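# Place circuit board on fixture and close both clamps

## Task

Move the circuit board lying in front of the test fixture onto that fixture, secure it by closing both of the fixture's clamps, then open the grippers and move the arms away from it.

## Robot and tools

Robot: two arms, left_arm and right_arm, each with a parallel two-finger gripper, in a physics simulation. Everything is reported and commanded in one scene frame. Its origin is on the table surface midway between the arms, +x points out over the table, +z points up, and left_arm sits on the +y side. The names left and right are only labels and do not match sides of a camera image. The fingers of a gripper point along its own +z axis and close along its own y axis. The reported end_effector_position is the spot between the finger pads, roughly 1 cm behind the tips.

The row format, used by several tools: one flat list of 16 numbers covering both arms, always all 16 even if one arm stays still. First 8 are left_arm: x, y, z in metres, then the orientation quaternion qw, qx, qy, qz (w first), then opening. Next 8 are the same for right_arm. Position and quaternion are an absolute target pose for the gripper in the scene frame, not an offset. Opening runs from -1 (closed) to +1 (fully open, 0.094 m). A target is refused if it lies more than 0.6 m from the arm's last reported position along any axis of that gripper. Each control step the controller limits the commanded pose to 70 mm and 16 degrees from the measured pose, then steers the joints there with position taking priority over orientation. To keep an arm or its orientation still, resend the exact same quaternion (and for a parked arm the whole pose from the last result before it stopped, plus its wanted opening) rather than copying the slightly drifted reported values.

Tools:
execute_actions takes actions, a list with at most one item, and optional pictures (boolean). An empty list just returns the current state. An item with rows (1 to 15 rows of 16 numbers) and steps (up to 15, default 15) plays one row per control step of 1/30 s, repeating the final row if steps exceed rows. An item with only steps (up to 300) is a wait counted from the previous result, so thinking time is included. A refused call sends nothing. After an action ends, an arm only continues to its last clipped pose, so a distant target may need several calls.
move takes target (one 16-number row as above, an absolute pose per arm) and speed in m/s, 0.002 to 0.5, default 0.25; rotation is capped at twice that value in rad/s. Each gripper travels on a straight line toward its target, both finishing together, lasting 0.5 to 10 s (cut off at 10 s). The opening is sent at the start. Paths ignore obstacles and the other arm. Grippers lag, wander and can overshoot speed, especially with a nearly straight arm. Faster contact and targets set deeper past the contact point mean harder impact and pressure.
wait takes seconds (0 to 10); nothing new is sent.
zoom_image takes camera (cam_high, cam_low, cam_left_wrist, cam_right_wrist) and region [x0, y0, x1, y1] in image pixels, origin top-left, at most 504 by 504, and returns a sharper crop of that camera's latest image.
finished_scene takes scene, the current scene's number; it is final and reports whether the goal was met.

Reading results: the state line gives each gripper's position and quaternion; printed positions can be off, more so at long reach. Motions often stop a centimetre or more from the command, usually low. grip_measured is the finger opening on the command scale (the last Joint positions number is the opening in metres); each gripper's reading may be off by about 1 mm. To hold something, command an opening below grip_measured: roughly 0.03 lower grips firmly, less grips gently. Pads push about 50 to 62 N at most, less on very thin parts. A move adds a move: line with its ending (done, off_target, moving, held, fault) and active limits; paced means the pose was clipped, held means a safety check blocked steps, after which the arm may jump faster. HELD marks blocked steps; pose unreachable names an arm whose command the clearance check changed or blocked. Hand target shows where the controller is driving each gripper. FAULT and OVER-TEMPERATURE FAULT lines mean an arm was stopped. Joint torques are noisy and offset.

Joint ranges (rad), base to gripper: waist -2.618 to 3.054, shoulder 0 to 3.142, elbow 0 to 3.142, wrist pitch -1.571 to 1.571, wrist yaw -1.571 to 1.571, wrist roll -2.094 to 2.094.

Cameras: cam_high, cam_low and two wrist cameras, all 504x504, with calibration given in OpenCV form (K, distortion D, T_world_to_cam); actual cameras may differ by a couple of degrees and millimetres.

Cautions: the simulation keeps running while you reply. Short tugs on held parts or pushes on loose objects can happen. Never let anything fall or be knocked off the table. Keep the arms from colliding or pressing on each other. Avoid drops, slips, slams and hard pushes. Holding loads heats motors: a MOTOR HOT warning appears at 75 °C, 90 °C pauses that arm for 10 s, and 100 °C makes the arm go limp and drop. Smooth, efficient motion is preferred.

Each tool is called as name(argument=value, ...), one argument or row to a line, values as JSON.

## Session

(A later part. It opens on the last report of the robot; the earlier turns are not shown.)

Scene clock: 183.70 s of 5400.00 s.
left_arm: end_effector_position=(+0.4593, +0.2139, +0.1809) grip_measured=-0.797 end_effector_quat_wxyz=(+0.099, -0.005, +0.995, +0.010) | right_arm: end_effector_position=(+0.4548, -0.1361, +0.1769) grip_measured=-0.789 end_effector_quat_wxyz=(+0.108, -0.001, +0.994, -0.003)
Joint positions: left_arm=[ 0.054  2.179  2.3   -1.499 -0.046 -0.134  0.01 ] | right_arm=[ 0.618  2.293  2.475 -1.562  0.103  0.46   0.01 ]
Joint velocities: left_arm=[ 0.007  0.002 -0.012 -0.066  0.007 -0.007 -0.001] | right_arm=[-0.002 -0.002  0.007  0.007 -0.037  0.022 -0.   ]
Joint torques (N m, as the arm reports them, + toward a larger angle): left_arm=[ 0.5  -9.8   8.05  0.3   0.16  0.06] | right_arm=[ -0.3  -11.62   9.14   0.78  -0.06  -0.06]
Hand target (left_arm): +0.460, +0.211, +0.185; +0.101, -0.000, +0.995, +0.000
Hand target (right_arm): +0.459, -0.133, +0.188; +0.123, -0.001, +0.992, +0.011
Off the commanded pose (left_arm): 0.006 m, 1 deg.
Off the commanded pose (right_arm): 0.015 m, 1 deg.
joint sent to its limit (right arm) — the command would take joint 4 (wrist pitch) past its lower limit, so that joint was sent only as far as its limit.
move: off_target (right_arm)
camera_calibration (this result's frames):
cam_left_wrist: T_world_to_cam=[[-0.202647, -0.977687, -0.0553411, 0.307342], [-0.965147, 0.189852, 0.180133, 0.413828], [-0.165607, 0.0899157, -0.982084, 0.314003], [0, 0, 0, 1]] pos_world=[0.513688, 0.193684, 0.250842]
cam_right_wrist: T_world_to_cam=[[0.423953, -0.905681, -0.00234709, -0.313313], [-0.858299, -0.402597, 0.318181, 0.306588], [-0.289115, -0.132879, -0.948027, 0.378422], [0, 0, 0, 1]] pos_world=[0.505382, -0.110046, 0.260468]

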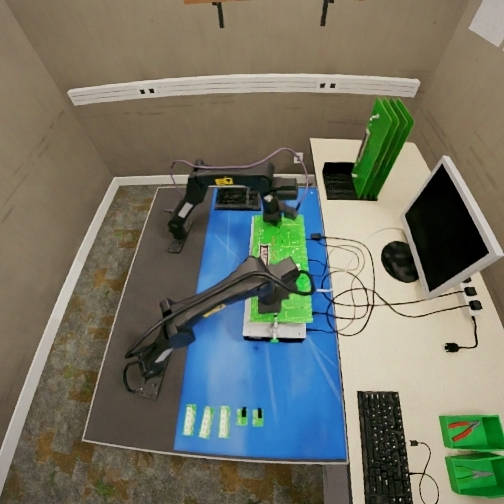

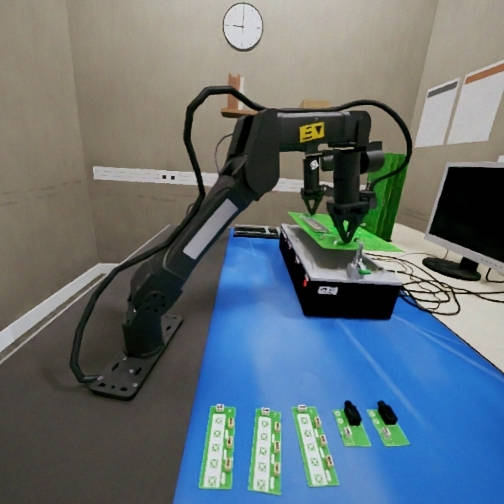

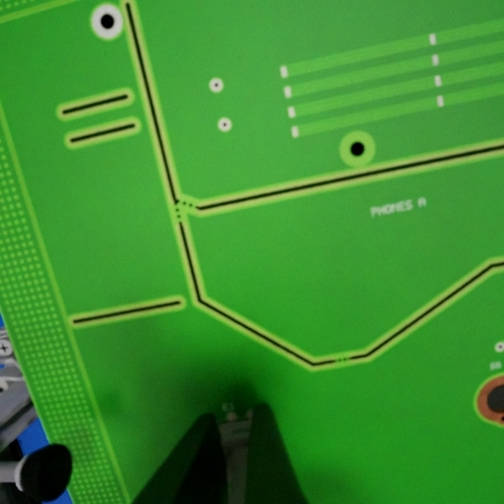

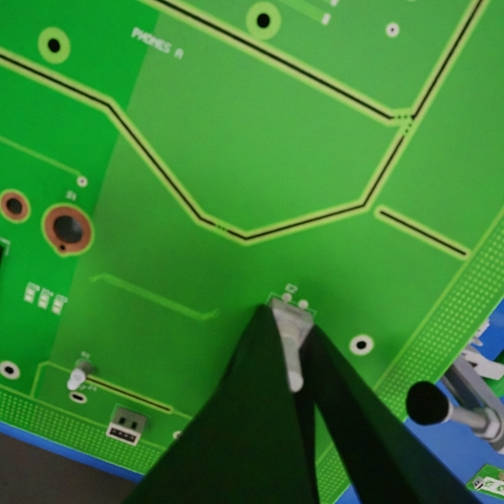

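zoom_image(
  camera="cam_low",
  region=[270,180,430,300],
)

move(
  target=[0.46,0.208,0.15,0.1,0,0.995,0,-0.82,0.462,-0.131,0.158,0.1,0,0.995,0,-0.835],
  speed=0.02,
)

zoom_image(
  camera="cam_low",
  region=[270,180,430,300],
)

zoom_image(
  camera="cam_high",
  region=[230,190,350,360],
)

Region (270, 180, 430, 300) of cam_low's 504x504 image, scaled by 3.150, with more detail than that image has; it fills the top 378 rows of this view, and the rest is white.

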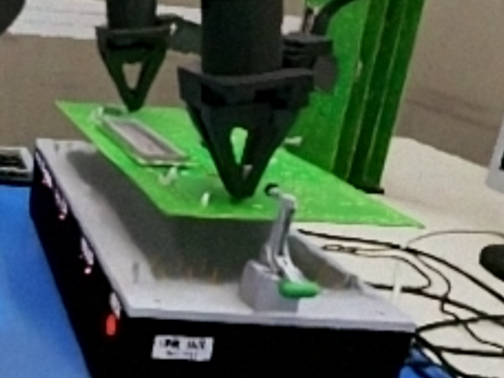

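Scene clock: 194.03 s of 5400.00 s.
left_arm: end_effector_position=(+0.4607, +0.2136, +0.1431) grip_measured=-0.797 end_effector_quat_wxyz=(+0.089, -0.005, +0.996, +0.011) | right_arm: end_effector_position=(+0.4570, -0.1353, +0.1601) grip_measured=-0.789 end_effector_quat_wxyz=(+0.093, -0.003, +0.996, -0.012)
Joint positions: left_arm=[ 0.054  2.153  2.106 -1.349 -0.045 -0.134  0.01 ] | right_arm=[ 0.618  2.331  2.475 -1.56   0.104  0.459  0.01 ]
Joint velocities: left_arm=[-0.017 -0.007 -0.012 -0.022  0.022 -0.037 -0.   ] | right_arm=[-0.012  0.002 -0.012  0.022  0.007  0.007 -0.001]
Joint torques (N m, as the arm reports them, + toward a larger angle): left_arm=[ -0.5  -12.23   5.25   0.53   0.18  -0.02] | right_arm=[ -0.2  -12.41   4.71   1.09  -0.11   0.05]
Hand target (left_arm): +0.460, +0.208, +0.150; +0.100, +0.000, +0.995, +0.000
Hand target (right_arm): +0.462, -0.131, +0.158; +0.099, -0.000, +0.995, -0.001
Off the commanded pose (left_arm): 0.009 m, 2 deg.
Off the commanded pose (right_arm): 0.007 m, 2 deg.
After step 90, 5.53 s passed at rest.
move: done
camera_calibration (this result's frames):
cam_left_wrist: T_world_to_cam=[[-0.203795, -0.977568, -0.053175, 0.30541], [-0.961594, 0.189672, 0.198399, 0.41782], [-0.183863, 0.0915654, -0.978678, 0.284637], [0, 0, 0, 1]] pos_world=[0.516348, 0.193247, 0.211913]
cam_right_wrist: T_world_to_cam=[[0.424363, -0.905492, 0.00049839, -0.314161], [-0.847748, -0.397107, 0.35161, 0.304713], [-0.318182, -0.149633, -0.936146, 0.372338], [0, 0, 0, 1]] pos_world=[0.510109, -0.107753, 0.241579]

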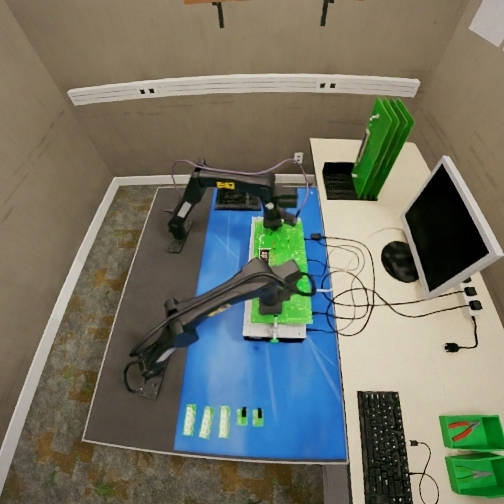

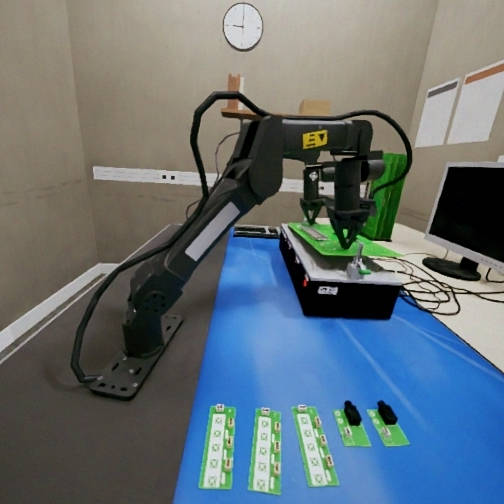

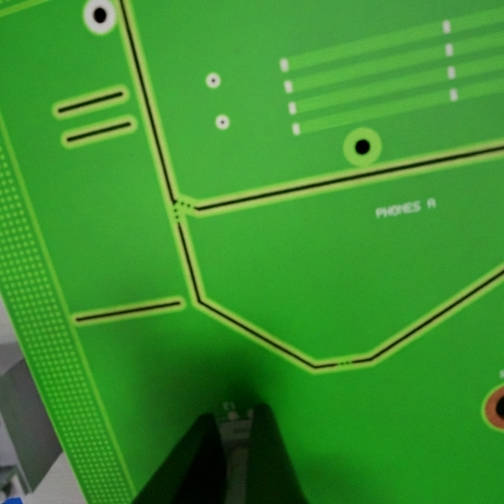

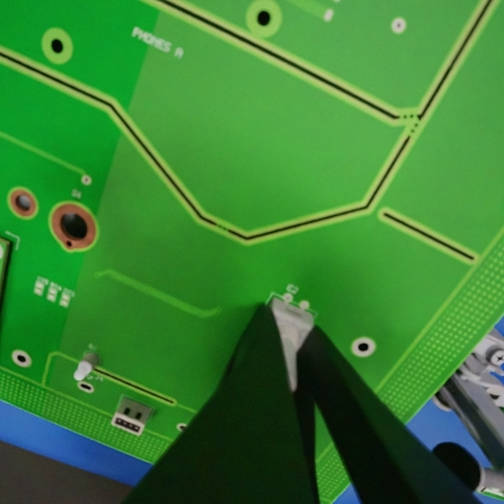

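Region (270, 180, 430, 300) of cam_low's 504x504 image, scaled by 3.150, with more detail than that image has; it fills the top 378 rows of this view, and the rest is white.

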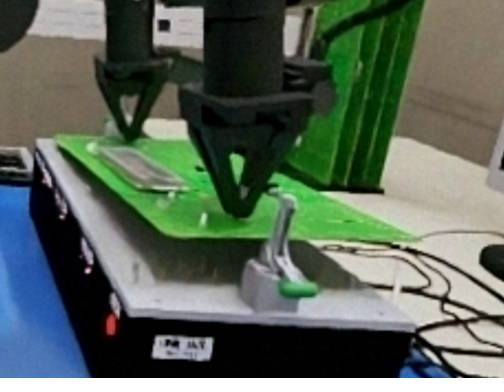

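Region (230, 190, 350, 360) of cam_high's 504x504 image, scaled by 2.965, with more detail than that image has; it fills the left 356 columns of this view, and the rest is white.

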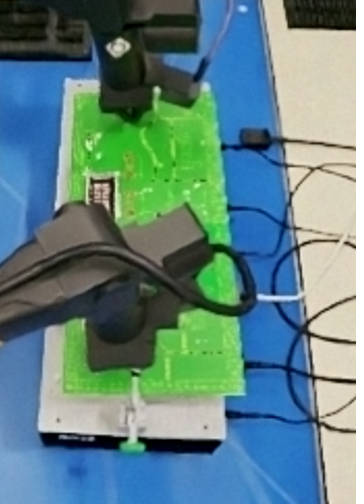

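move(
  target=[0.452,0.208,0.145,0.1,0,0.995,0,-0.82,0.452,-0.131,0.135,0.125,0,0.992,0,-0.835],
  speed=0.02,
)

zoom_image(
  camera="cam_low",
  region=[270,180,430,300],
)

Scene clock: 208.73 s of 5400.00 s.
left_arm: end_effector_position=(+0.4596, +0.2138, +0.1403) grip_measured=-0.797 end_effector_quat_wxyz=(+0.103, -0.005, +0.995, +0.009) | right_arm: end_effector_position=(+0.4541, -0.1361, +0.1343) grip_measured=-0.789 end_effector_quat_wxyz=(+0.118, +0.001, +0.993, -0.002)
Joint positions: left_arm=[ 0.054  2.111  2.024 -1.283 -0.045 -0.134  0.01 ] | right_arm=[ 0.622  2.177  2.099 -1.283  0.111  0.466  0.01 ]
Joint velocities: left_arm=[-0.012  0.012  0.002  0.022 -0.007 -0.022  0.001] | right_arm=[ 0.002 -0.012 -0.002  0.051 -0.051  0.007  0.   ]
Joint torques (N m, as the arm reports them, + toward a larger angle): left_arm=[ -1.05 -12.08   5.06   0.43   0.18  -0.05] | right_arm=[  0.71 -12.29   4.77   1.05   0.1    0.12]
Hand target (left_arm): +0.452, +0.208, +0.145; +0.100, -0.000, +0.995, +0.000
Hand target (right_arm): +0.452, -0.131, +0.135; +0.125, +0.000, +0.992, +0.001
Off the commanded pose (left_arm): 0.011 m, 1 deg.
Off the commanded pose (right_arm): 0.006 m, 1 deg.
After step 90, 9.73 s passed at rest.
move: off_target (left_arm)
camera_calibration (this result's frames):
cam_left_wrist: T_world_to_cam=[[-0.202282, -0.977749, -0.0555708, 0.304925], [-0.966524, 0.190171, 0.17224, 0.423075], [-0.15784, 0.0885517, -0.983486, 0.271104], [0, 0, 0, 1]] pos_world=[0.513384, 0.193677, 0.210701]
cam_right_wrist: T_world_to_cam=[[0.419816, -0.907601, 0.00375161, -0.312327], [-0.866529, -0.399581, 0.299104, 0.326279], [-0.269968, -0.128819, -0.954213, 0.330518], [0, 0, 0, 1]] pos_world=[0.50308, -0.110517, 0.218965]

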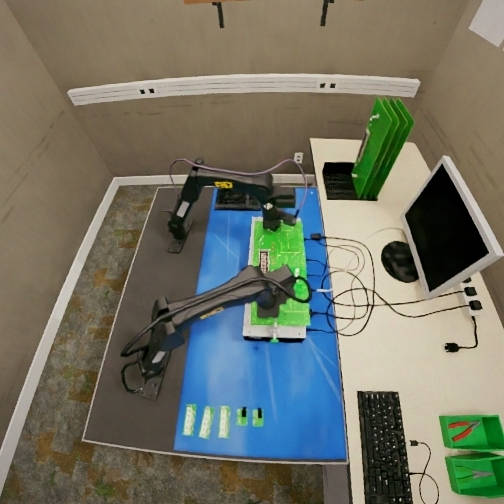

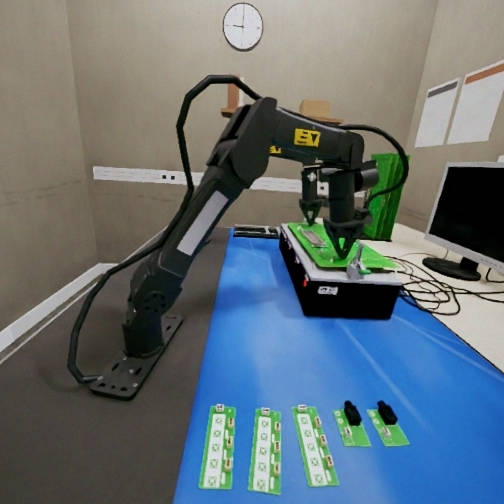

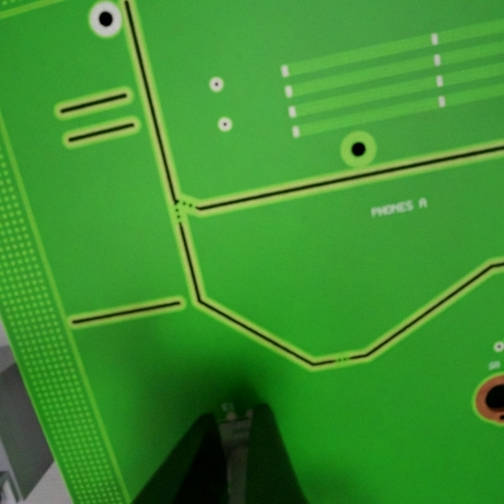

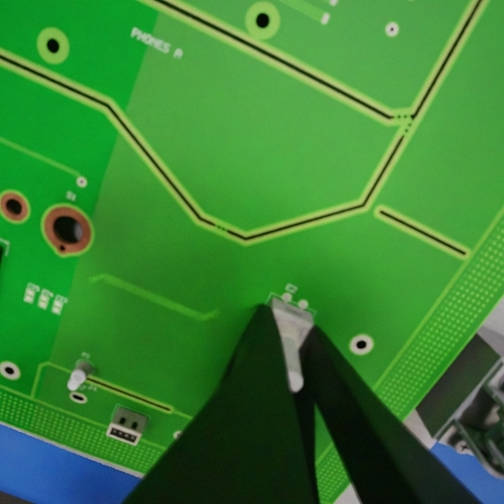

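Region (270, 180, 430, 300) of cam_low's 504x504 image, scaled by 3.150, with more detail than that image has; it fills the top 378 rows of this view, and the rest is white.

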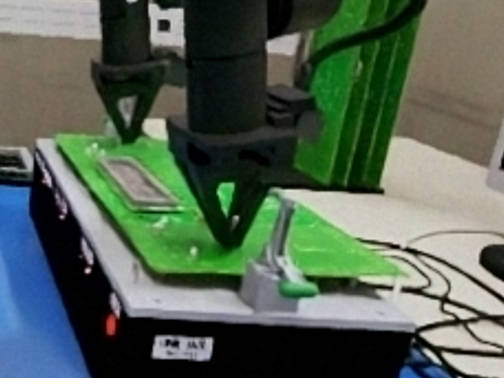

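move(
  target=[0.438,0.208,0.148,0.11,0,0.994,0,-0.82,0.44,-0.131,0.145,0.125,0,0.992,0,-0.835],
  speed=0.02,
)

zoom_image(
  camera="cam_low",
  region=[290,230,410,290],
)

zoom_image(
  camera="cam_high",
  region=[230,190,350,360],
)

Scene clock: 220.07 s of 5400.00 s.
left_arm: end_effector_position=(+0.4441, +0.2160, +0.1397) grip_measured=-0.797 end_effector_quat_wxyz=(+0.105, -0.007, +0.994, +0.009) | right_arm: end_effector_position=(+0.4448, -0.1334, +0.1350) grip_measured=-0.789 end_effector_quat_wxyz=(+0.114, -0.003, +0.993, -0.003)
Joint positions: left_arm=[ 0.054  2.032  1.902 -1.234 -0.046 -0.139  0.01 ] | right_arm=[ 0.636  2.153  2.065 -1.283  0.111  0.474  0.01 ]
Joint velocities: left_arm=[-0.022 -0.002  0.007  0.037  0.022 -0.007 -0.   ] | right_arm=[ 0.022 -0.012  0.007 -0.022 -0.022  0.051 -0.001]
Joint torques (N m, as the arm reports them, + toward a larger angle): left_arm=[ -1.48 -11.77   5.21   0.48   0.17  -0.08] | right_arm=[  0.69 -13.83   5.33   0.83   0.16   0.17]
Hand target (left_arm): +0.438, +0.208, +0.148; +0.110, -0.000, +0.994, +0.000
Hand target (right_arm): +0.440, -0.131, +0.145; +0.125, -0.000, +0.992, +0.000
Off the commanded pose (left_arm): 0.013 m, 1 deg.
Off the commanded pose (right_arm): 0.011 m, 1 deg.
After step 90, 6.93 s passed at rest.
move: off_target (left_arm, right_arm)
camera_calibration (this result's frames):
cam_left_wrist: T_world_to_cam=[[-0.197466, -0.978722, -0.0557682, 0.301953], [-0.968261, 0.185832, 0.167146, 0.41022], [-0.153226, 0.0870039, -0.984354, 0.266267], [0, 0, 0, 1]] pos_world=[0.497625, 0.196129, 0.210373]
cam_right_wrist: T_world_to_cam=[[0.426518, -0.904474, 0.00306311, -0.308454], [-0.861066, -0.405007, 0.307465, 0.31481], [-0.276853, -0.133777, -0.951555, 0.331032], [0, 0, 0, 1]] pos_world=[0.494281, -0.107204, 0.219147]

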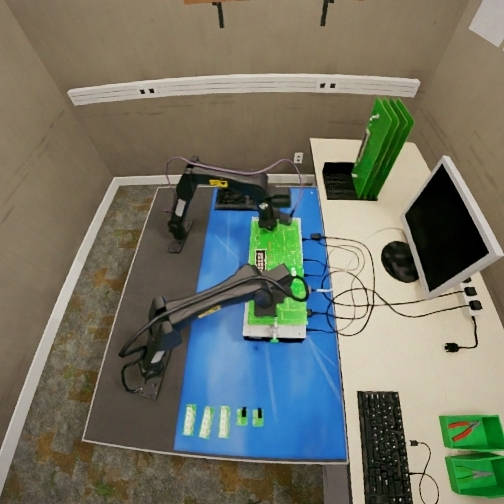

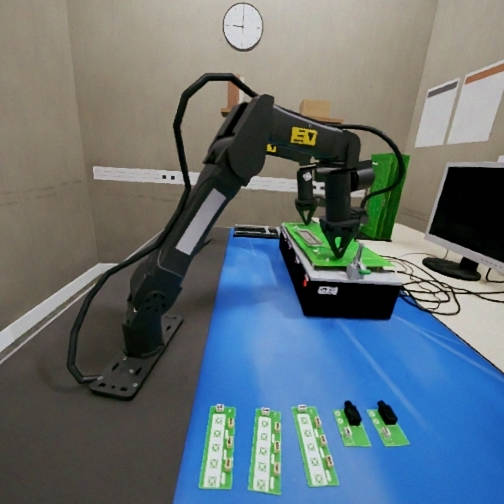

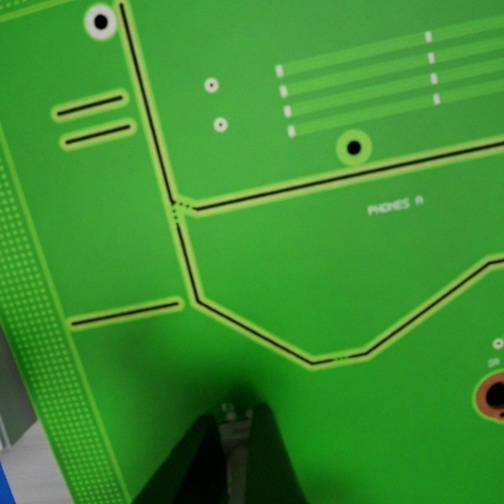

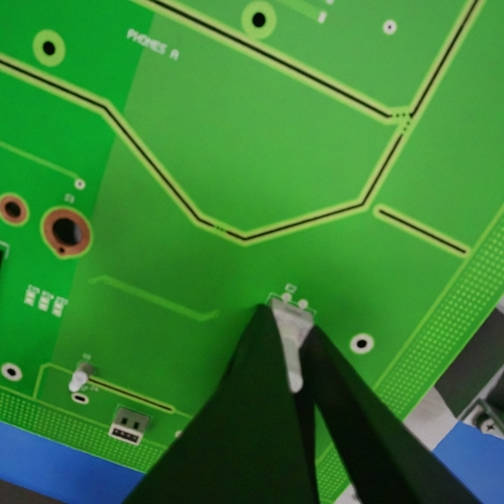

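Region (290, 230, 410, 290) of cam_low's 504x504 image, scaled by 4.200, with more detail than that image has.

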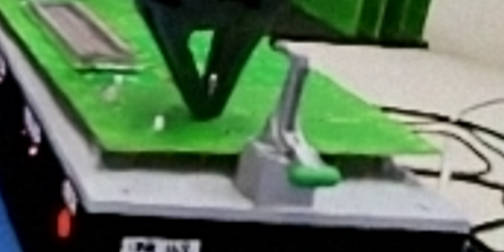

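Region (230, 190, 350, 360) of cam_high's 504x504 image, scaled by 2.965, with more detail than that image has; it fills the left 356 columns of this view, and the rest is white.

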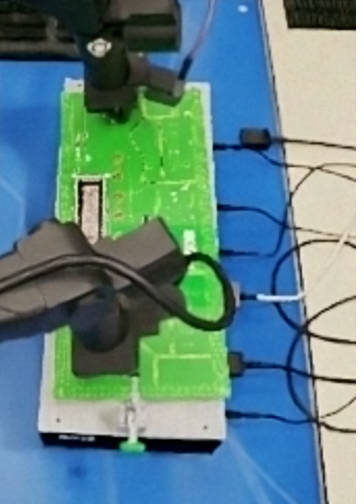

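move(
  target=[0.449,0.203,0.15,0.11,0,0.994,0,-0.82,0.436,-0.134,0.146,0.125,0,0.992,0,-0.835],
  speed=0.02,
)

zoom_image(
  camera="cam_low",
  region=[270,210,410,290],
)

zoom_image(
  camera="cam_high",
  region=[230,190,350,360],
)

Scene clock: 238.20 s of 5400.00 s.
left_arm: end_effector_position=(+0.4459, +0.2142, +0.1443) grip_measured=-0.797 end_effector_quat_wxyz=(+0.105, -0.006, +0.994, +0.013) | right_arm: end_effector_position=(+0.4444, -0.1352, +0.1378) grip_measured=-0.789 end_effector_quat_wxyz=(+0.123, -0.001, +0.992, -0.002)
Joint positions: left_arm=[ 0.046  2.046  1.94  -1.261 -0.055 -0.143  0.01 ] | right_arm=[ 0.636  2.128  2.033 -1.259  0.119  0.475  0.01 ]
Joint velocities: left_arm=[ 0.012 -0.002  0.022 -0.051  0.051  0.081 -0.003] | right_arm=[-0.007  0.002 -0.012  0.007  0.022  0.022  0.001]
Joint torques (N m, as the arm reports them, + toward a larger angle): left_arm=[-1.38 -9.19  8.84  0.4   0.2  -0.05] | right_arm=[  0.58 -13.48   5.32   0.73   0.07   0.16]
Hand target (left_arm): +0.449, +0.203, +0.150; +0.110, +0.000, +0.994, +0.000
Hand target (right_arm): +0.436, -0.134, +0.146; +0.125, +0.000, +0.992, +0.000
Off the commanded pose (left_arm): 0.013 m, 2 deg.
Off the commanded pose (right_arm): 0.012 m, 0 deg.
After step 90, 13.87 s passed at rest.
move: off_target (left_arm, right_arm)
camera_calibration (this result's frames):
cam_left_wrist: T_world_to_cam=[[-0.199119, -0.977896, -0.063806, 0.302511], [-0.96785, 0.186028, 0.169296, 0.411043], [-0.153684, 0.0954646, -0.983498, 0.269461], [0, 0, 0, 1]] pos_world=[0.499475, 0.193635, 0.214729]
cam_right_wrist: T_world_to_cam=[[0.423555, -0.905818, 0.00970447, -0.309721], [-0.867872, -0.402695, 0.290921, 0.31846], [-0.259614, -0.131643, -0.956698, 0.326708], [0, 0, 0, 1]] pos_world=[0.492384, -0.1093, 0.222919]

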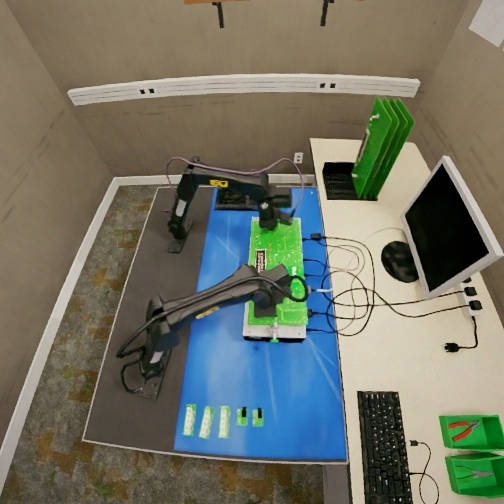

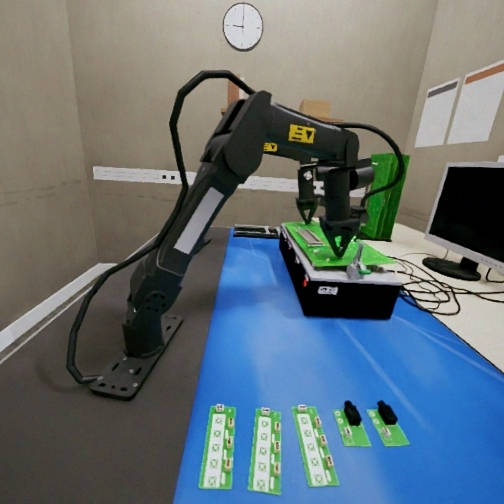

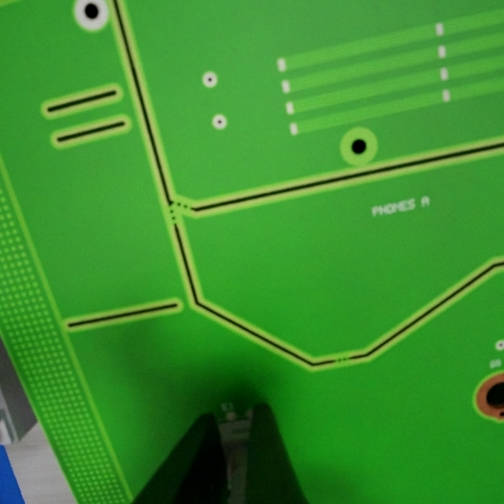

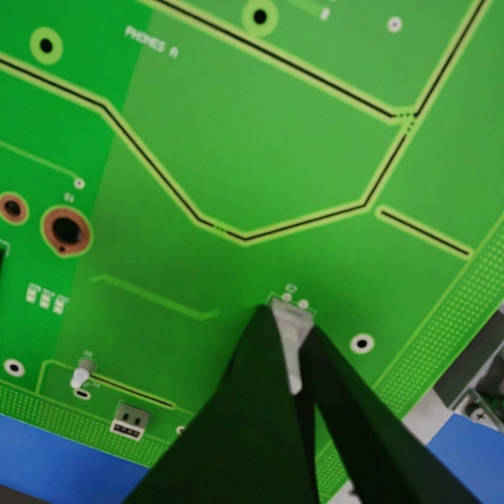

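Region (270, 210, 410, 290) of cam_low's 504x504 image, scaled by 3.600, with more detail than that image has; it fills the top 288 rows of this view, and the rest is white.

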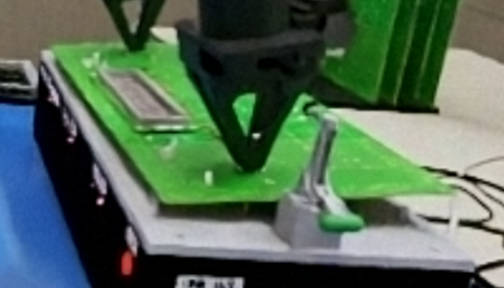

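Region (230, 190, 350, 360) of cam_high's 504x504 image, scaled by 2.965, with more detail than that image has; it fills the left 356 columns of this view, and the rest is white.

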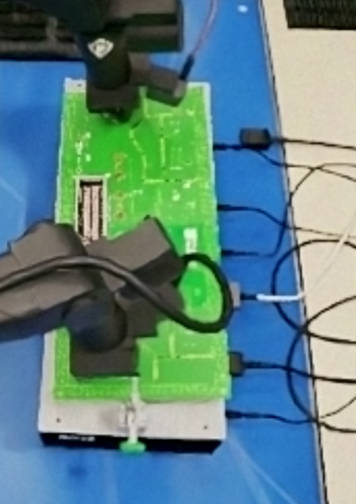

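move(
  target=[0.447,0.208,0.128,0.11,0,0.994,0,-0.82,0.442,-0.134,0.126,0.125,0,0.992,0,-0.835],
  speed=0.015,
)

zoom_image(
  camera="cam_low",
  region=[270,210,410,290],
)

zoom_image(
  camera="cam_high",
  region=[230,190,350,360],
)

Scene clock: 246.47 s of 5400.00 s.
left_arm: end_effector_position=(+0.4462, +0.2144, +0.1380) grip_measured=-0.797 end_effector_quat_wxyz=(+0.112, -0.006, +0.994, +0.013) | right_arm: end_effector_position=(+0.4449, -0.1351, +0.1323) grip_measured=-0.789 end_effector_quat_wxyz=(+0.128, -0.001, +0.992, -0.000)
Joint positions: left_arm=[ 0.046  2.027  1.885 -1.21  -0.057 -0.143  0.01 ] | right_arm=[ 0.636  2.114  1.987 -1.216  0.12   0.475  0.01 ]
Joint velocities: left_arm=[-0.007  0.002 -0.002 -0.022 -0.037  0.037  0.001] | right_arm=[-0.012 -0.002 -0.012 -0.022  0.007 -0.007  0.001]
Joint torques (N m, as the arm reports them, + toward a larger angle): left_arm=[-0.15 -9.42  4.27  0.88  0.26  0.01] | right_arm=[  0.17 -11.07   4.31   1.     0.05   0.08]
Hand target (left_arm): +0.447, +0.208, +0.128; +0.110, -0.000, +0.994, +0.000
Hand target (right_arm): +0.442, -0.134, +0.126; +0.125, +0.000, +0.992, -0.000
Off the commanded pose (left_arm): 0.012 m, 2 deg.
Off the commanded pose (right_arm): 0.007 m, 0 deg.
After step 90, 3.87 s passed at rest.
move: off_target (left_arm)
camera_calibration (this result's frames):
cam_left_wrist: T_world_to_cam=[[-0.197859, -0.977991, -0.0662191, 0.302193], [-0.970271, 0.185796, 0.155091, 0.415442], [-0.139374, 0.0949367, -0.985678, 0.257382], [0, 0, 0, 1]] pos_world=[0.498755, 0.193919, 0.209275]
cam_right_wrist: T_world_to_cam=[[0.423304, -0.905934, 0.00985933, -0.309702], [-0.870827, -0.403849, 0.280296, 0.323067], [-0.249948, -0.127236, -0.959863, 0.318302], [0, 0, 0, 1]] pos_world=[0.491993, -0.1096, 0.218025]

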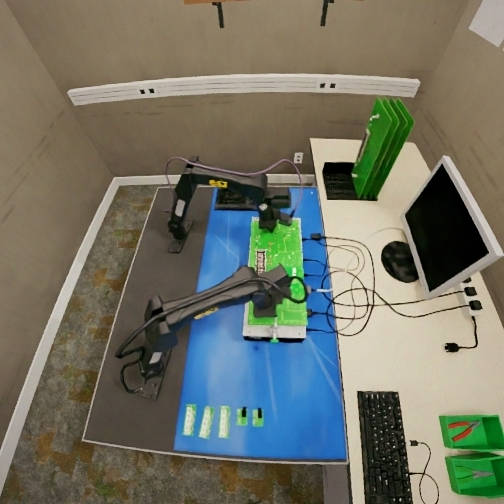

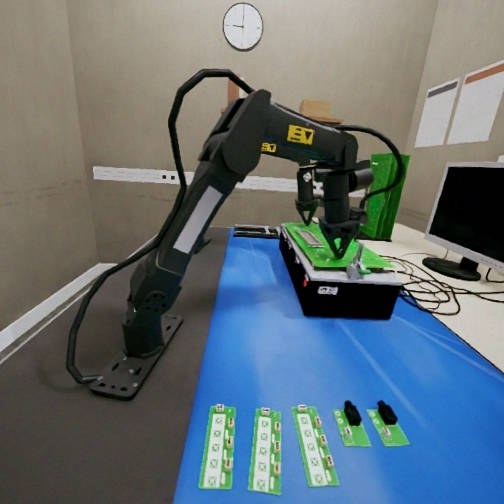

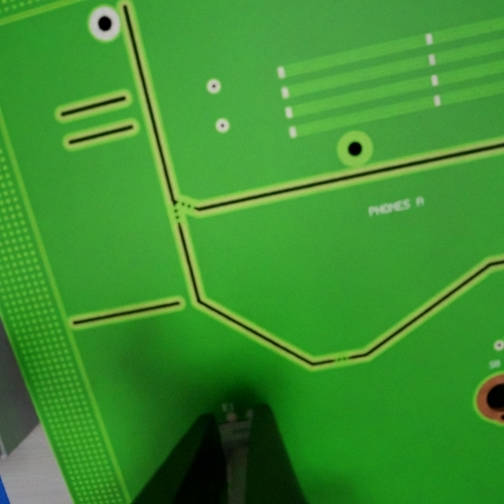

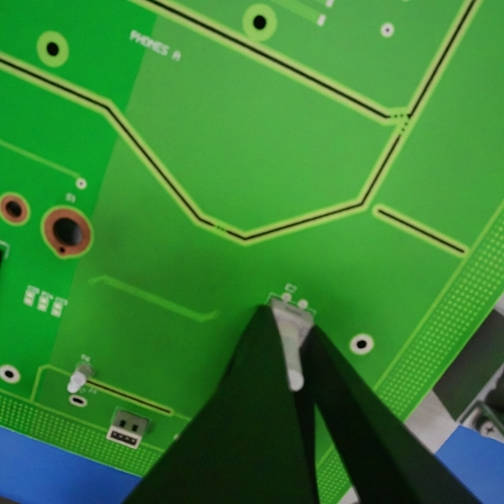

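Region (270, 210, 410, 290) of cam_low's 504x504 image, scaled by 3.600, with more detail than that image has; it fills the top 288 rows of this view, and the rest is white.

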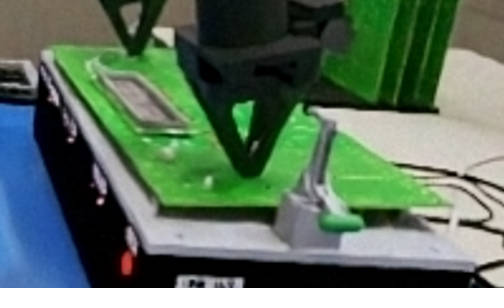

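Region (230, 190, 350, 360) of cam_high's 504x504 image, scaled by 2.965, with more detail than that image has; it fills the left 356 columns of this view, and the rest is white.

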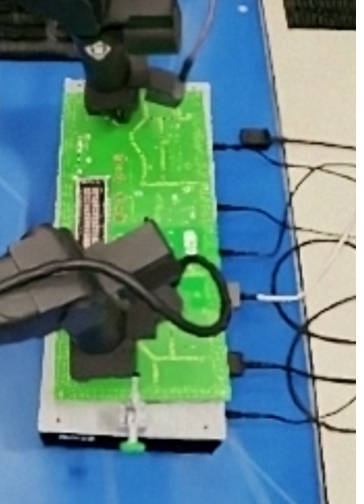

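move(
  target=[0.446,0.212,0.138,0.11,0,0.994,0,-0.4,0.444,-0.134,0.133,0.125,0,0.992,0,-0.4],
  speed=0.02,
)

move(
  target=[0.41,0.2,0.27,0.2,0,0.98,0,0.2,0.41,-0.13,0.27,0.2,0,0.98,0,0.2],
  speed=0.1,
)

Scene clock: 254.97 s of 5400.00 s.
left_arm: end_effector_position=(+0.4460, +0.2109, +0.1379) grip_measured=-0.402 end_effector_quat_wxyz=(+0.111, -0.002, +0.994, +0.003) | right_arm: end_effector_position=(+0.4454, -0.1349, +0.1325) grip_measured=-0.402 end_effector_quat_wxyz=(+0.129, -0.001, +0.992, +0.000)
Joint positions: left_arm=[ 0.046  2.027  1.885 -1.209 -0.037 -0.135  0.028] | right_arm=[ 0.636  2.114  1.987 -1.213  0.12   0.475  0.028]
Joint velocities: left_arm=[-0.002  0.017  0.007 -0.022 -0.066 -0.081  0.001] | right_arm=[ 0.002  0.022 -0.002 -0.022 -0.007 -0.037 -0.001]
Joint torques (N m, as the arm reports them, + toward a larger angle): left_arm=[ 0.72 -9.47  6.66  0.49  0.09  0.02] | right_arm=[  0.02 -10.29   7.65   0.71   0.05   0.06]
Hand target (left_arm): +0.446, +0.212, +0.138; +0.110, -0.000, +0.994, -0.000
Hand target (right_arm): +0.444, -0.134, +0.133; +0.125, -0.000, +0.992, +0.000
Off the commanded pose (left_arm): 0.001 m, 0 deg.
Off the commanded pose (right_arm): 0.002 m, 1 deg.
After step 90, 4.57 s passed at rest.
move: done
camera_calibration (this result's frames):
cam_left_wrist: T_world_to_cam=[[-0.209078, -0.976692, -0.0485615, 0.300984], [-0.967829, 0.199562, 0.153239, 0.412215], [-0.139976, 0.0790382, -0.986995, 0.261399], [0, 0, 0, 1]] pos_world=[0.498473, 0.191046, 0.209448]
cam_right_wrist: T_world_to_cam=[[0.423284, -0.905945, 0.0097373, -0.309651], [-0.871391, -0.40415, 0.278102, 0.324061], [-0.24801, -0.126201, -0.960502, 0.317941], [0, 0, 0, 1]] pos_world=[0.492306, -0.109433, 0.218276]

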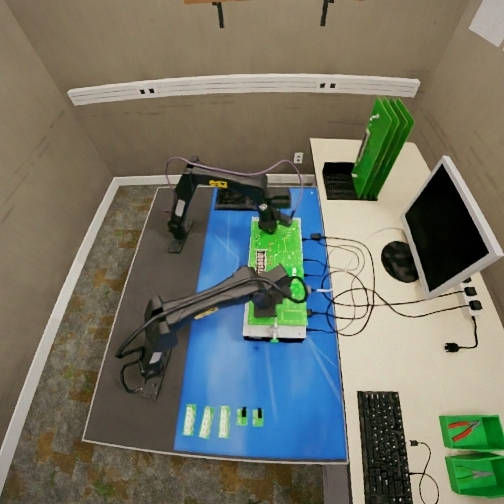

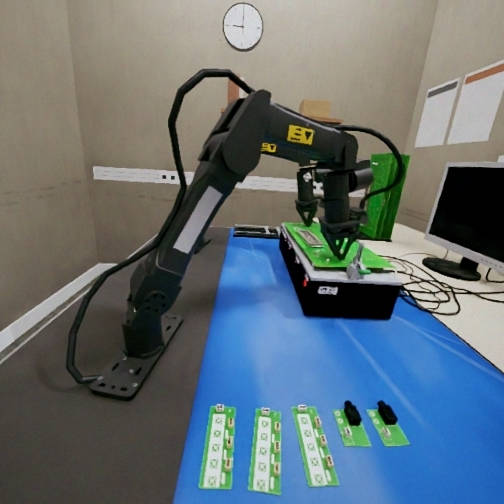

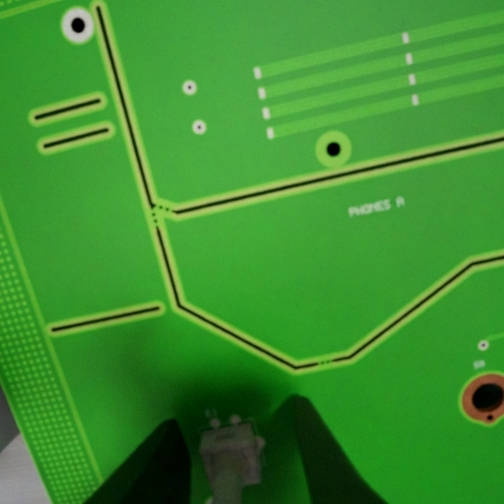

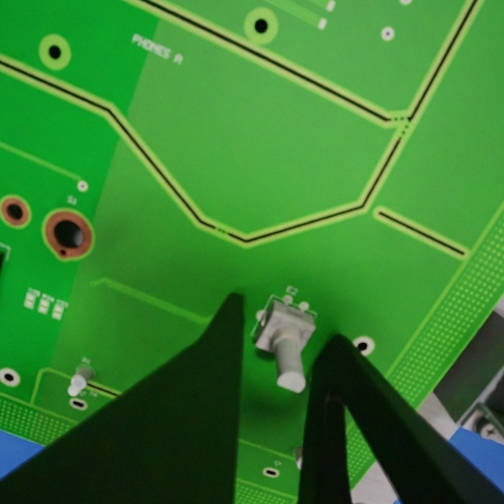

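Scene clock: 256.93 s of 5400.00 s.
left_arm: end_effector_position=(+0.4159, +0.1996, +0.2587) grip_measured=+0.198 end_effector_quat_wxyz=(+0.190, +0.001, +0.982, +0.000) | right_arm: end_effector_position=(+0.4141, -0.1279, +0.2550) grip_measured=+0.198 end_effector_quat_wxyz=(+0.194, -0.004, +0.981, +0.004)
Joint positions: left_arm=[-0.005  1.876  2.126 -1.444 -0.07  -0.171  0.056] | right_arm=[ 0.716  2.054  2.372 -1.551  0.2    0.528  0.056]
Joint velocities: left_arm=[-0.012  0.002  0.002 -0.037 -0.037 -0.022  0.001] | right_arm=[-0.022  0.002 -0.032 -0.037  0.066 -0.066 -0.   ]
Joint torques (N m, as the arm reports them, + toward a larger angle): left_arm=[-0.63 -9.05  7.36  0.61 -0.08 -0.1 ] | right_arm=[  0.42 -11.17   7.95   0.93   0.26   0.1 ]
Hand target (left_arm): +0.411, +0.199, +0.270; +0.200, -0.001, +0.980, +0.001
Hand target (right_arm): +0.411, -0.129, +0.270; +0.212, -0.000, +0.977, +0.008
Off the commanded pose (left_arm): 0.013 m, 1 deg.
Off the commanded pose (right_arm): 0.016 m, 1 deg.
joint sent to its limit (right arm) — the command would take joint 4 (wrist pitch) past its lower limit, so that joint was sent only as far as its limit.
move: off_target (left_arm, right_arm)
camera_calibration (this result's frames):
cam_left_wrist: T_world_to_cam=[[-0.205927, -0.975535, -0.0769806, 0.295325], [-0.978364, 0.206849, -0.00412071, 0.410456], [0.0199433, 0.0744665, -0.997024, 0.314221], [0, 0, 0, 1]] pos_world=[0.456124, 0.179798, 0.337711]
cam_right_wrist: T_world_to_cam=[[0.42472, -0.903314, 0.06031, -0.304486], [-0.897451, -0.411324, 0.159353, 0.305712], [-0.119139, -0.121806, -0.985378, 0.382345], [0, 0, 0, 1]] pos_world=[0.449235, -0.102728, 0.346402]

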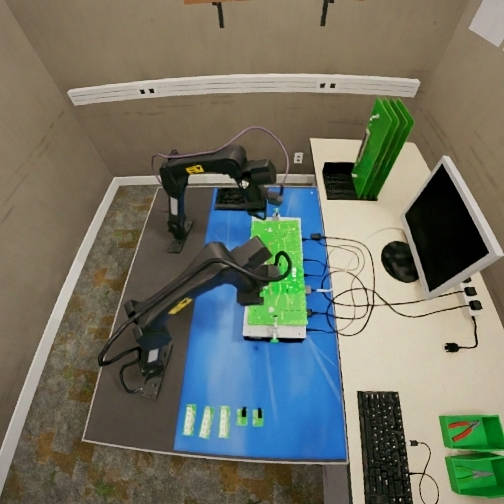

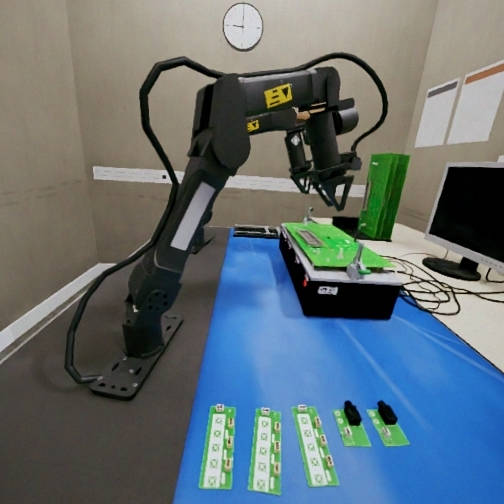

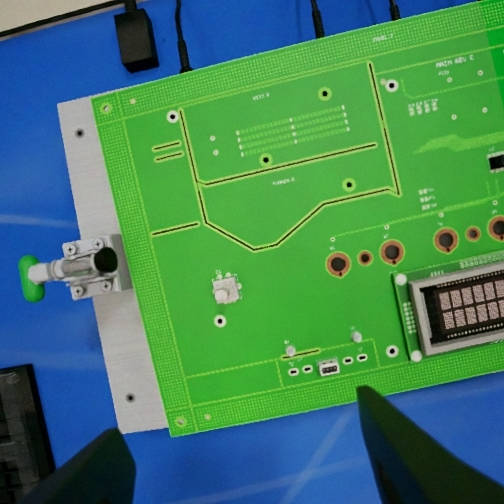

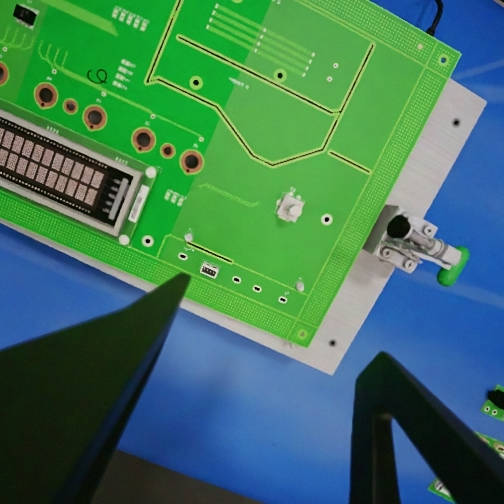

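move(
  target=[0.444,0.211,0.15,0.11,0,0.994,0,-0.4,0.443,-0.134,0.146,0.125,0,0.992,0,-0.4],
  speed=0.1,
)

move(
  target=[0.444,0.211,0.134,0.11,0,0.994,0,-0.4,0.443,-0.134,0.13,0.125,0,0.992,0,-0.4],
  speed=0.03,
)

Scene clock: 273.30 s of 5400.00 s.
left_arm: end_effector_position=(+0.4429, +0.2103, +0.1578) grip_measured=-0.398 end_effector_quat_wxyz=(+0.119, -0.001, +0.993, +0.001) | right_arm: end_effector_position=(+0.4415, -0.1333, +0.1497) grip_measured=-0.398 end_effector_quat_wxyz=(+0.130, +0.000, +0.992, -0.003)
Joint positions: left_arm=[ 0.045  2.008  1.934 -1.261 -0.034 -0.134  0.028] | right_arm=[ 0.647  2.117  2.062 -1.289  0.13   0.487  0.028]
Joint velocities: left_arm=[-0.012 -0.002  0.007  0.037  0.007 -0.007 -0.001] | right_arm=[-0.017  0.012 -0.012 -0.007 -0.022  0.051  0.001]
Joint torques (N m, as the arm reports them, + toward a larger angle): left_arm=[ 0.47 -8.58  5.61  0.6   0.1   0.04] | right_arm=[ -0.62 -10.73   5.39   0.84  -0.04  -0.06]
Hand target (left_arm): +0.443, +0.212, +0.149; +0.109, +0.001, +0.994, -0.001
Hand target (right_arm): +0.442, -0.135, +0.145; +0.124, -0.001, +0.992, -0.002
Off the commanded pose (left_arm): 0.008 m, 1 deg.
Off the commanded pose (right_arm): 0.004 m, 1 deg.
After step 90, 11.77 s passed at rest.
move: done
camera_calibration (this result's frames):
cam_left_wrist: T_world_to_cam=[[-0.211164, -0.976302, -0.0473707, 0.301401], [-0.969403, 0.202973, 0.13806, 0.408576], [-0.125173, 0.0750747, -0.98929, 0.275272], [0, 0, 0, 1]] pos_world=[0.494176, 0.190662, 0.230193]
cam_right_wrist: T_world_to_cam=[[0.420639, -0.907078, 0.0165214, -0.306731], [-0.872771, -0.399625, 0.280303, 0.317429], [-0.247655, -0.132326, -0.959769, 0.332662], [0, 0, 0, 1]] pos_world=[0.488452, -0.107356, 0.23537]

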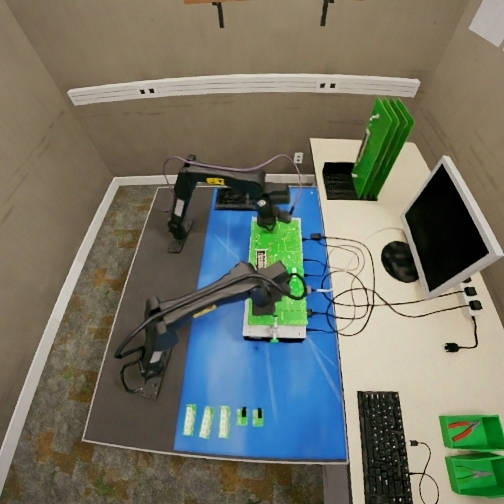

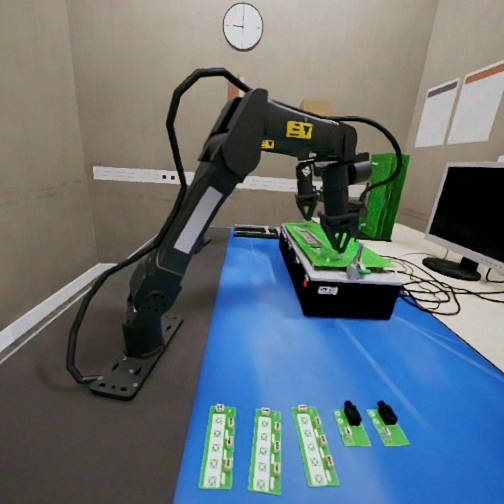

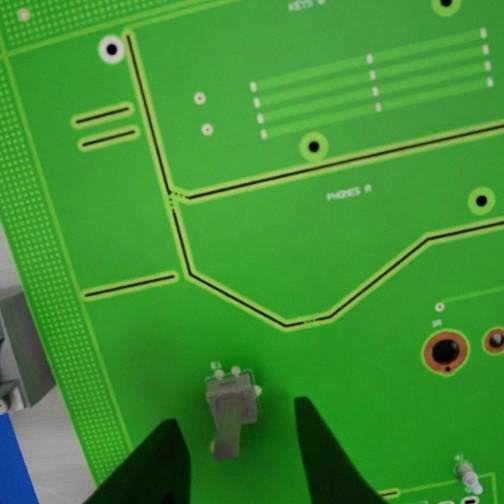

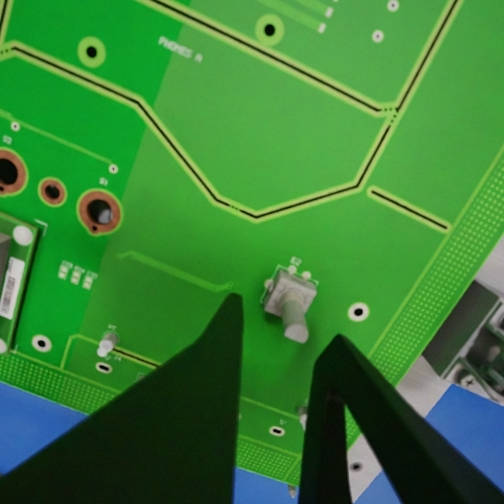

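Scene clock: 274.33 s of 5400.00 s.
left_arm: end_effector_position=(+0.4445, +0.2101, +0.1420) grip_measured=-0.398 end_effector_quat_wxyz=(+0.118, -0.001, +0.993, +0.001) | right_arm: end_effector_position=(+0.4433, -0.1320, +0.1340) grip_measured=-0.398 end_effector_quat_wxyz=(+0.129, +0.000, +0.992, -0.003)
Joint positions: left_arm=[ 0.045  2.008  1.871 -1.2   -0.034 -0.134  0.028] | right_arm=[ 0.647  2.117  1.999 -1.227  0.128  0.487  0.028]
Joint velocities: left_arm=[-0.007 -0.017 -0.002  0.007  0.022 -0.007  0.   ] | right_arm=[-0.012 -0.002 -0.002  0.081  0.022  0.007  0.001]
Joint torques (N m, as the arm reports them, + toward a larger angle): left_arm=[ 0.49 -8.99  5.52  0.58  0.01 -0.01] | right_arm=[ -0.57 -11.24   5.08   0.93   0.    -0.04]
Hand target (left_arm): +0.444, +0.211, +0.134; +0.110, +0.000, +0.994, -0.000
Hand target (right_arm): +0.443, -0.134, +0.130; +0.125, +0.000, +0.992, -0.000
Off the commanded pose (left_arm): 0.008 m, 1 deg.
Off the commanded pose (right_arm): 0.005 m, 1 deg.
move: done
camera_calibration (this result's frames):
cam_left_wrist: T_world_to_cam=[[-0.211254, -0.97629, -0.0472264, 0.300793], [-0.96914, 0.202937, 0.139944, 0.412029], [-0.127042, 0.0753328, -0.989032, 0.260563], [0, 0, 0, 1]] pos_world=[0.49596, 0.190416, 0.21425]
cam_right_wrist: T_world_to_cam=[[0.420971, -0.906949, 0.0150886, -0.305992], [-0.872246, -0.400186, 0.281136, 0.32352], [-0.248937, -0.131511, -0.959549, 0.318895], [0, 0, 0, 1]] pos_world=[0.490388, -0.106112, 0.21966]

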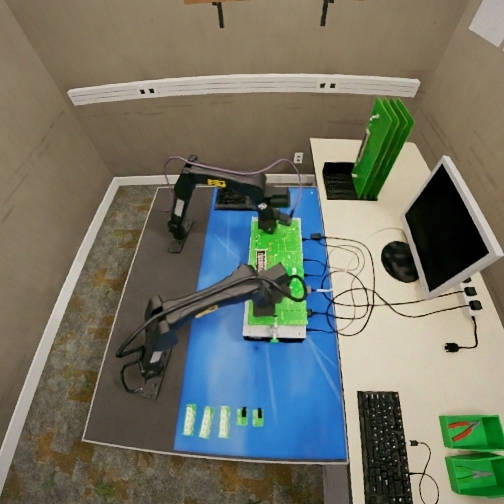

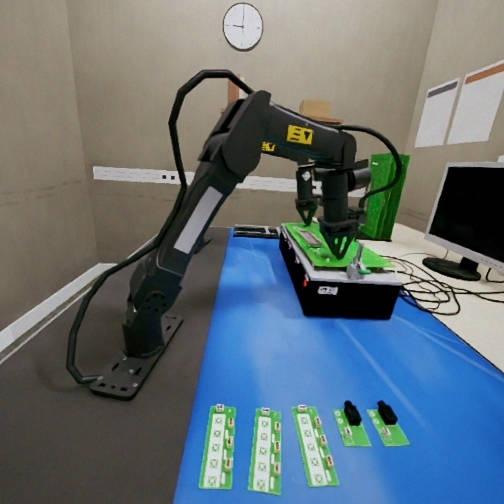

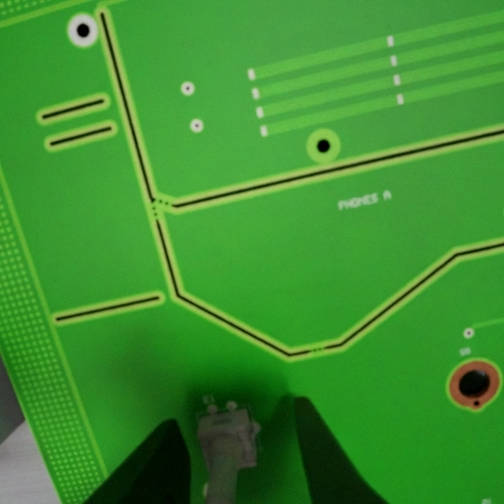

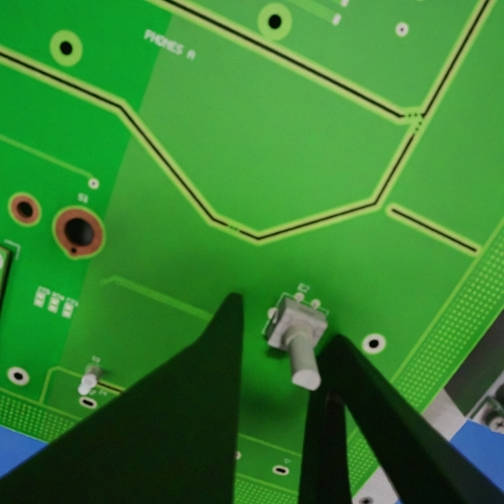

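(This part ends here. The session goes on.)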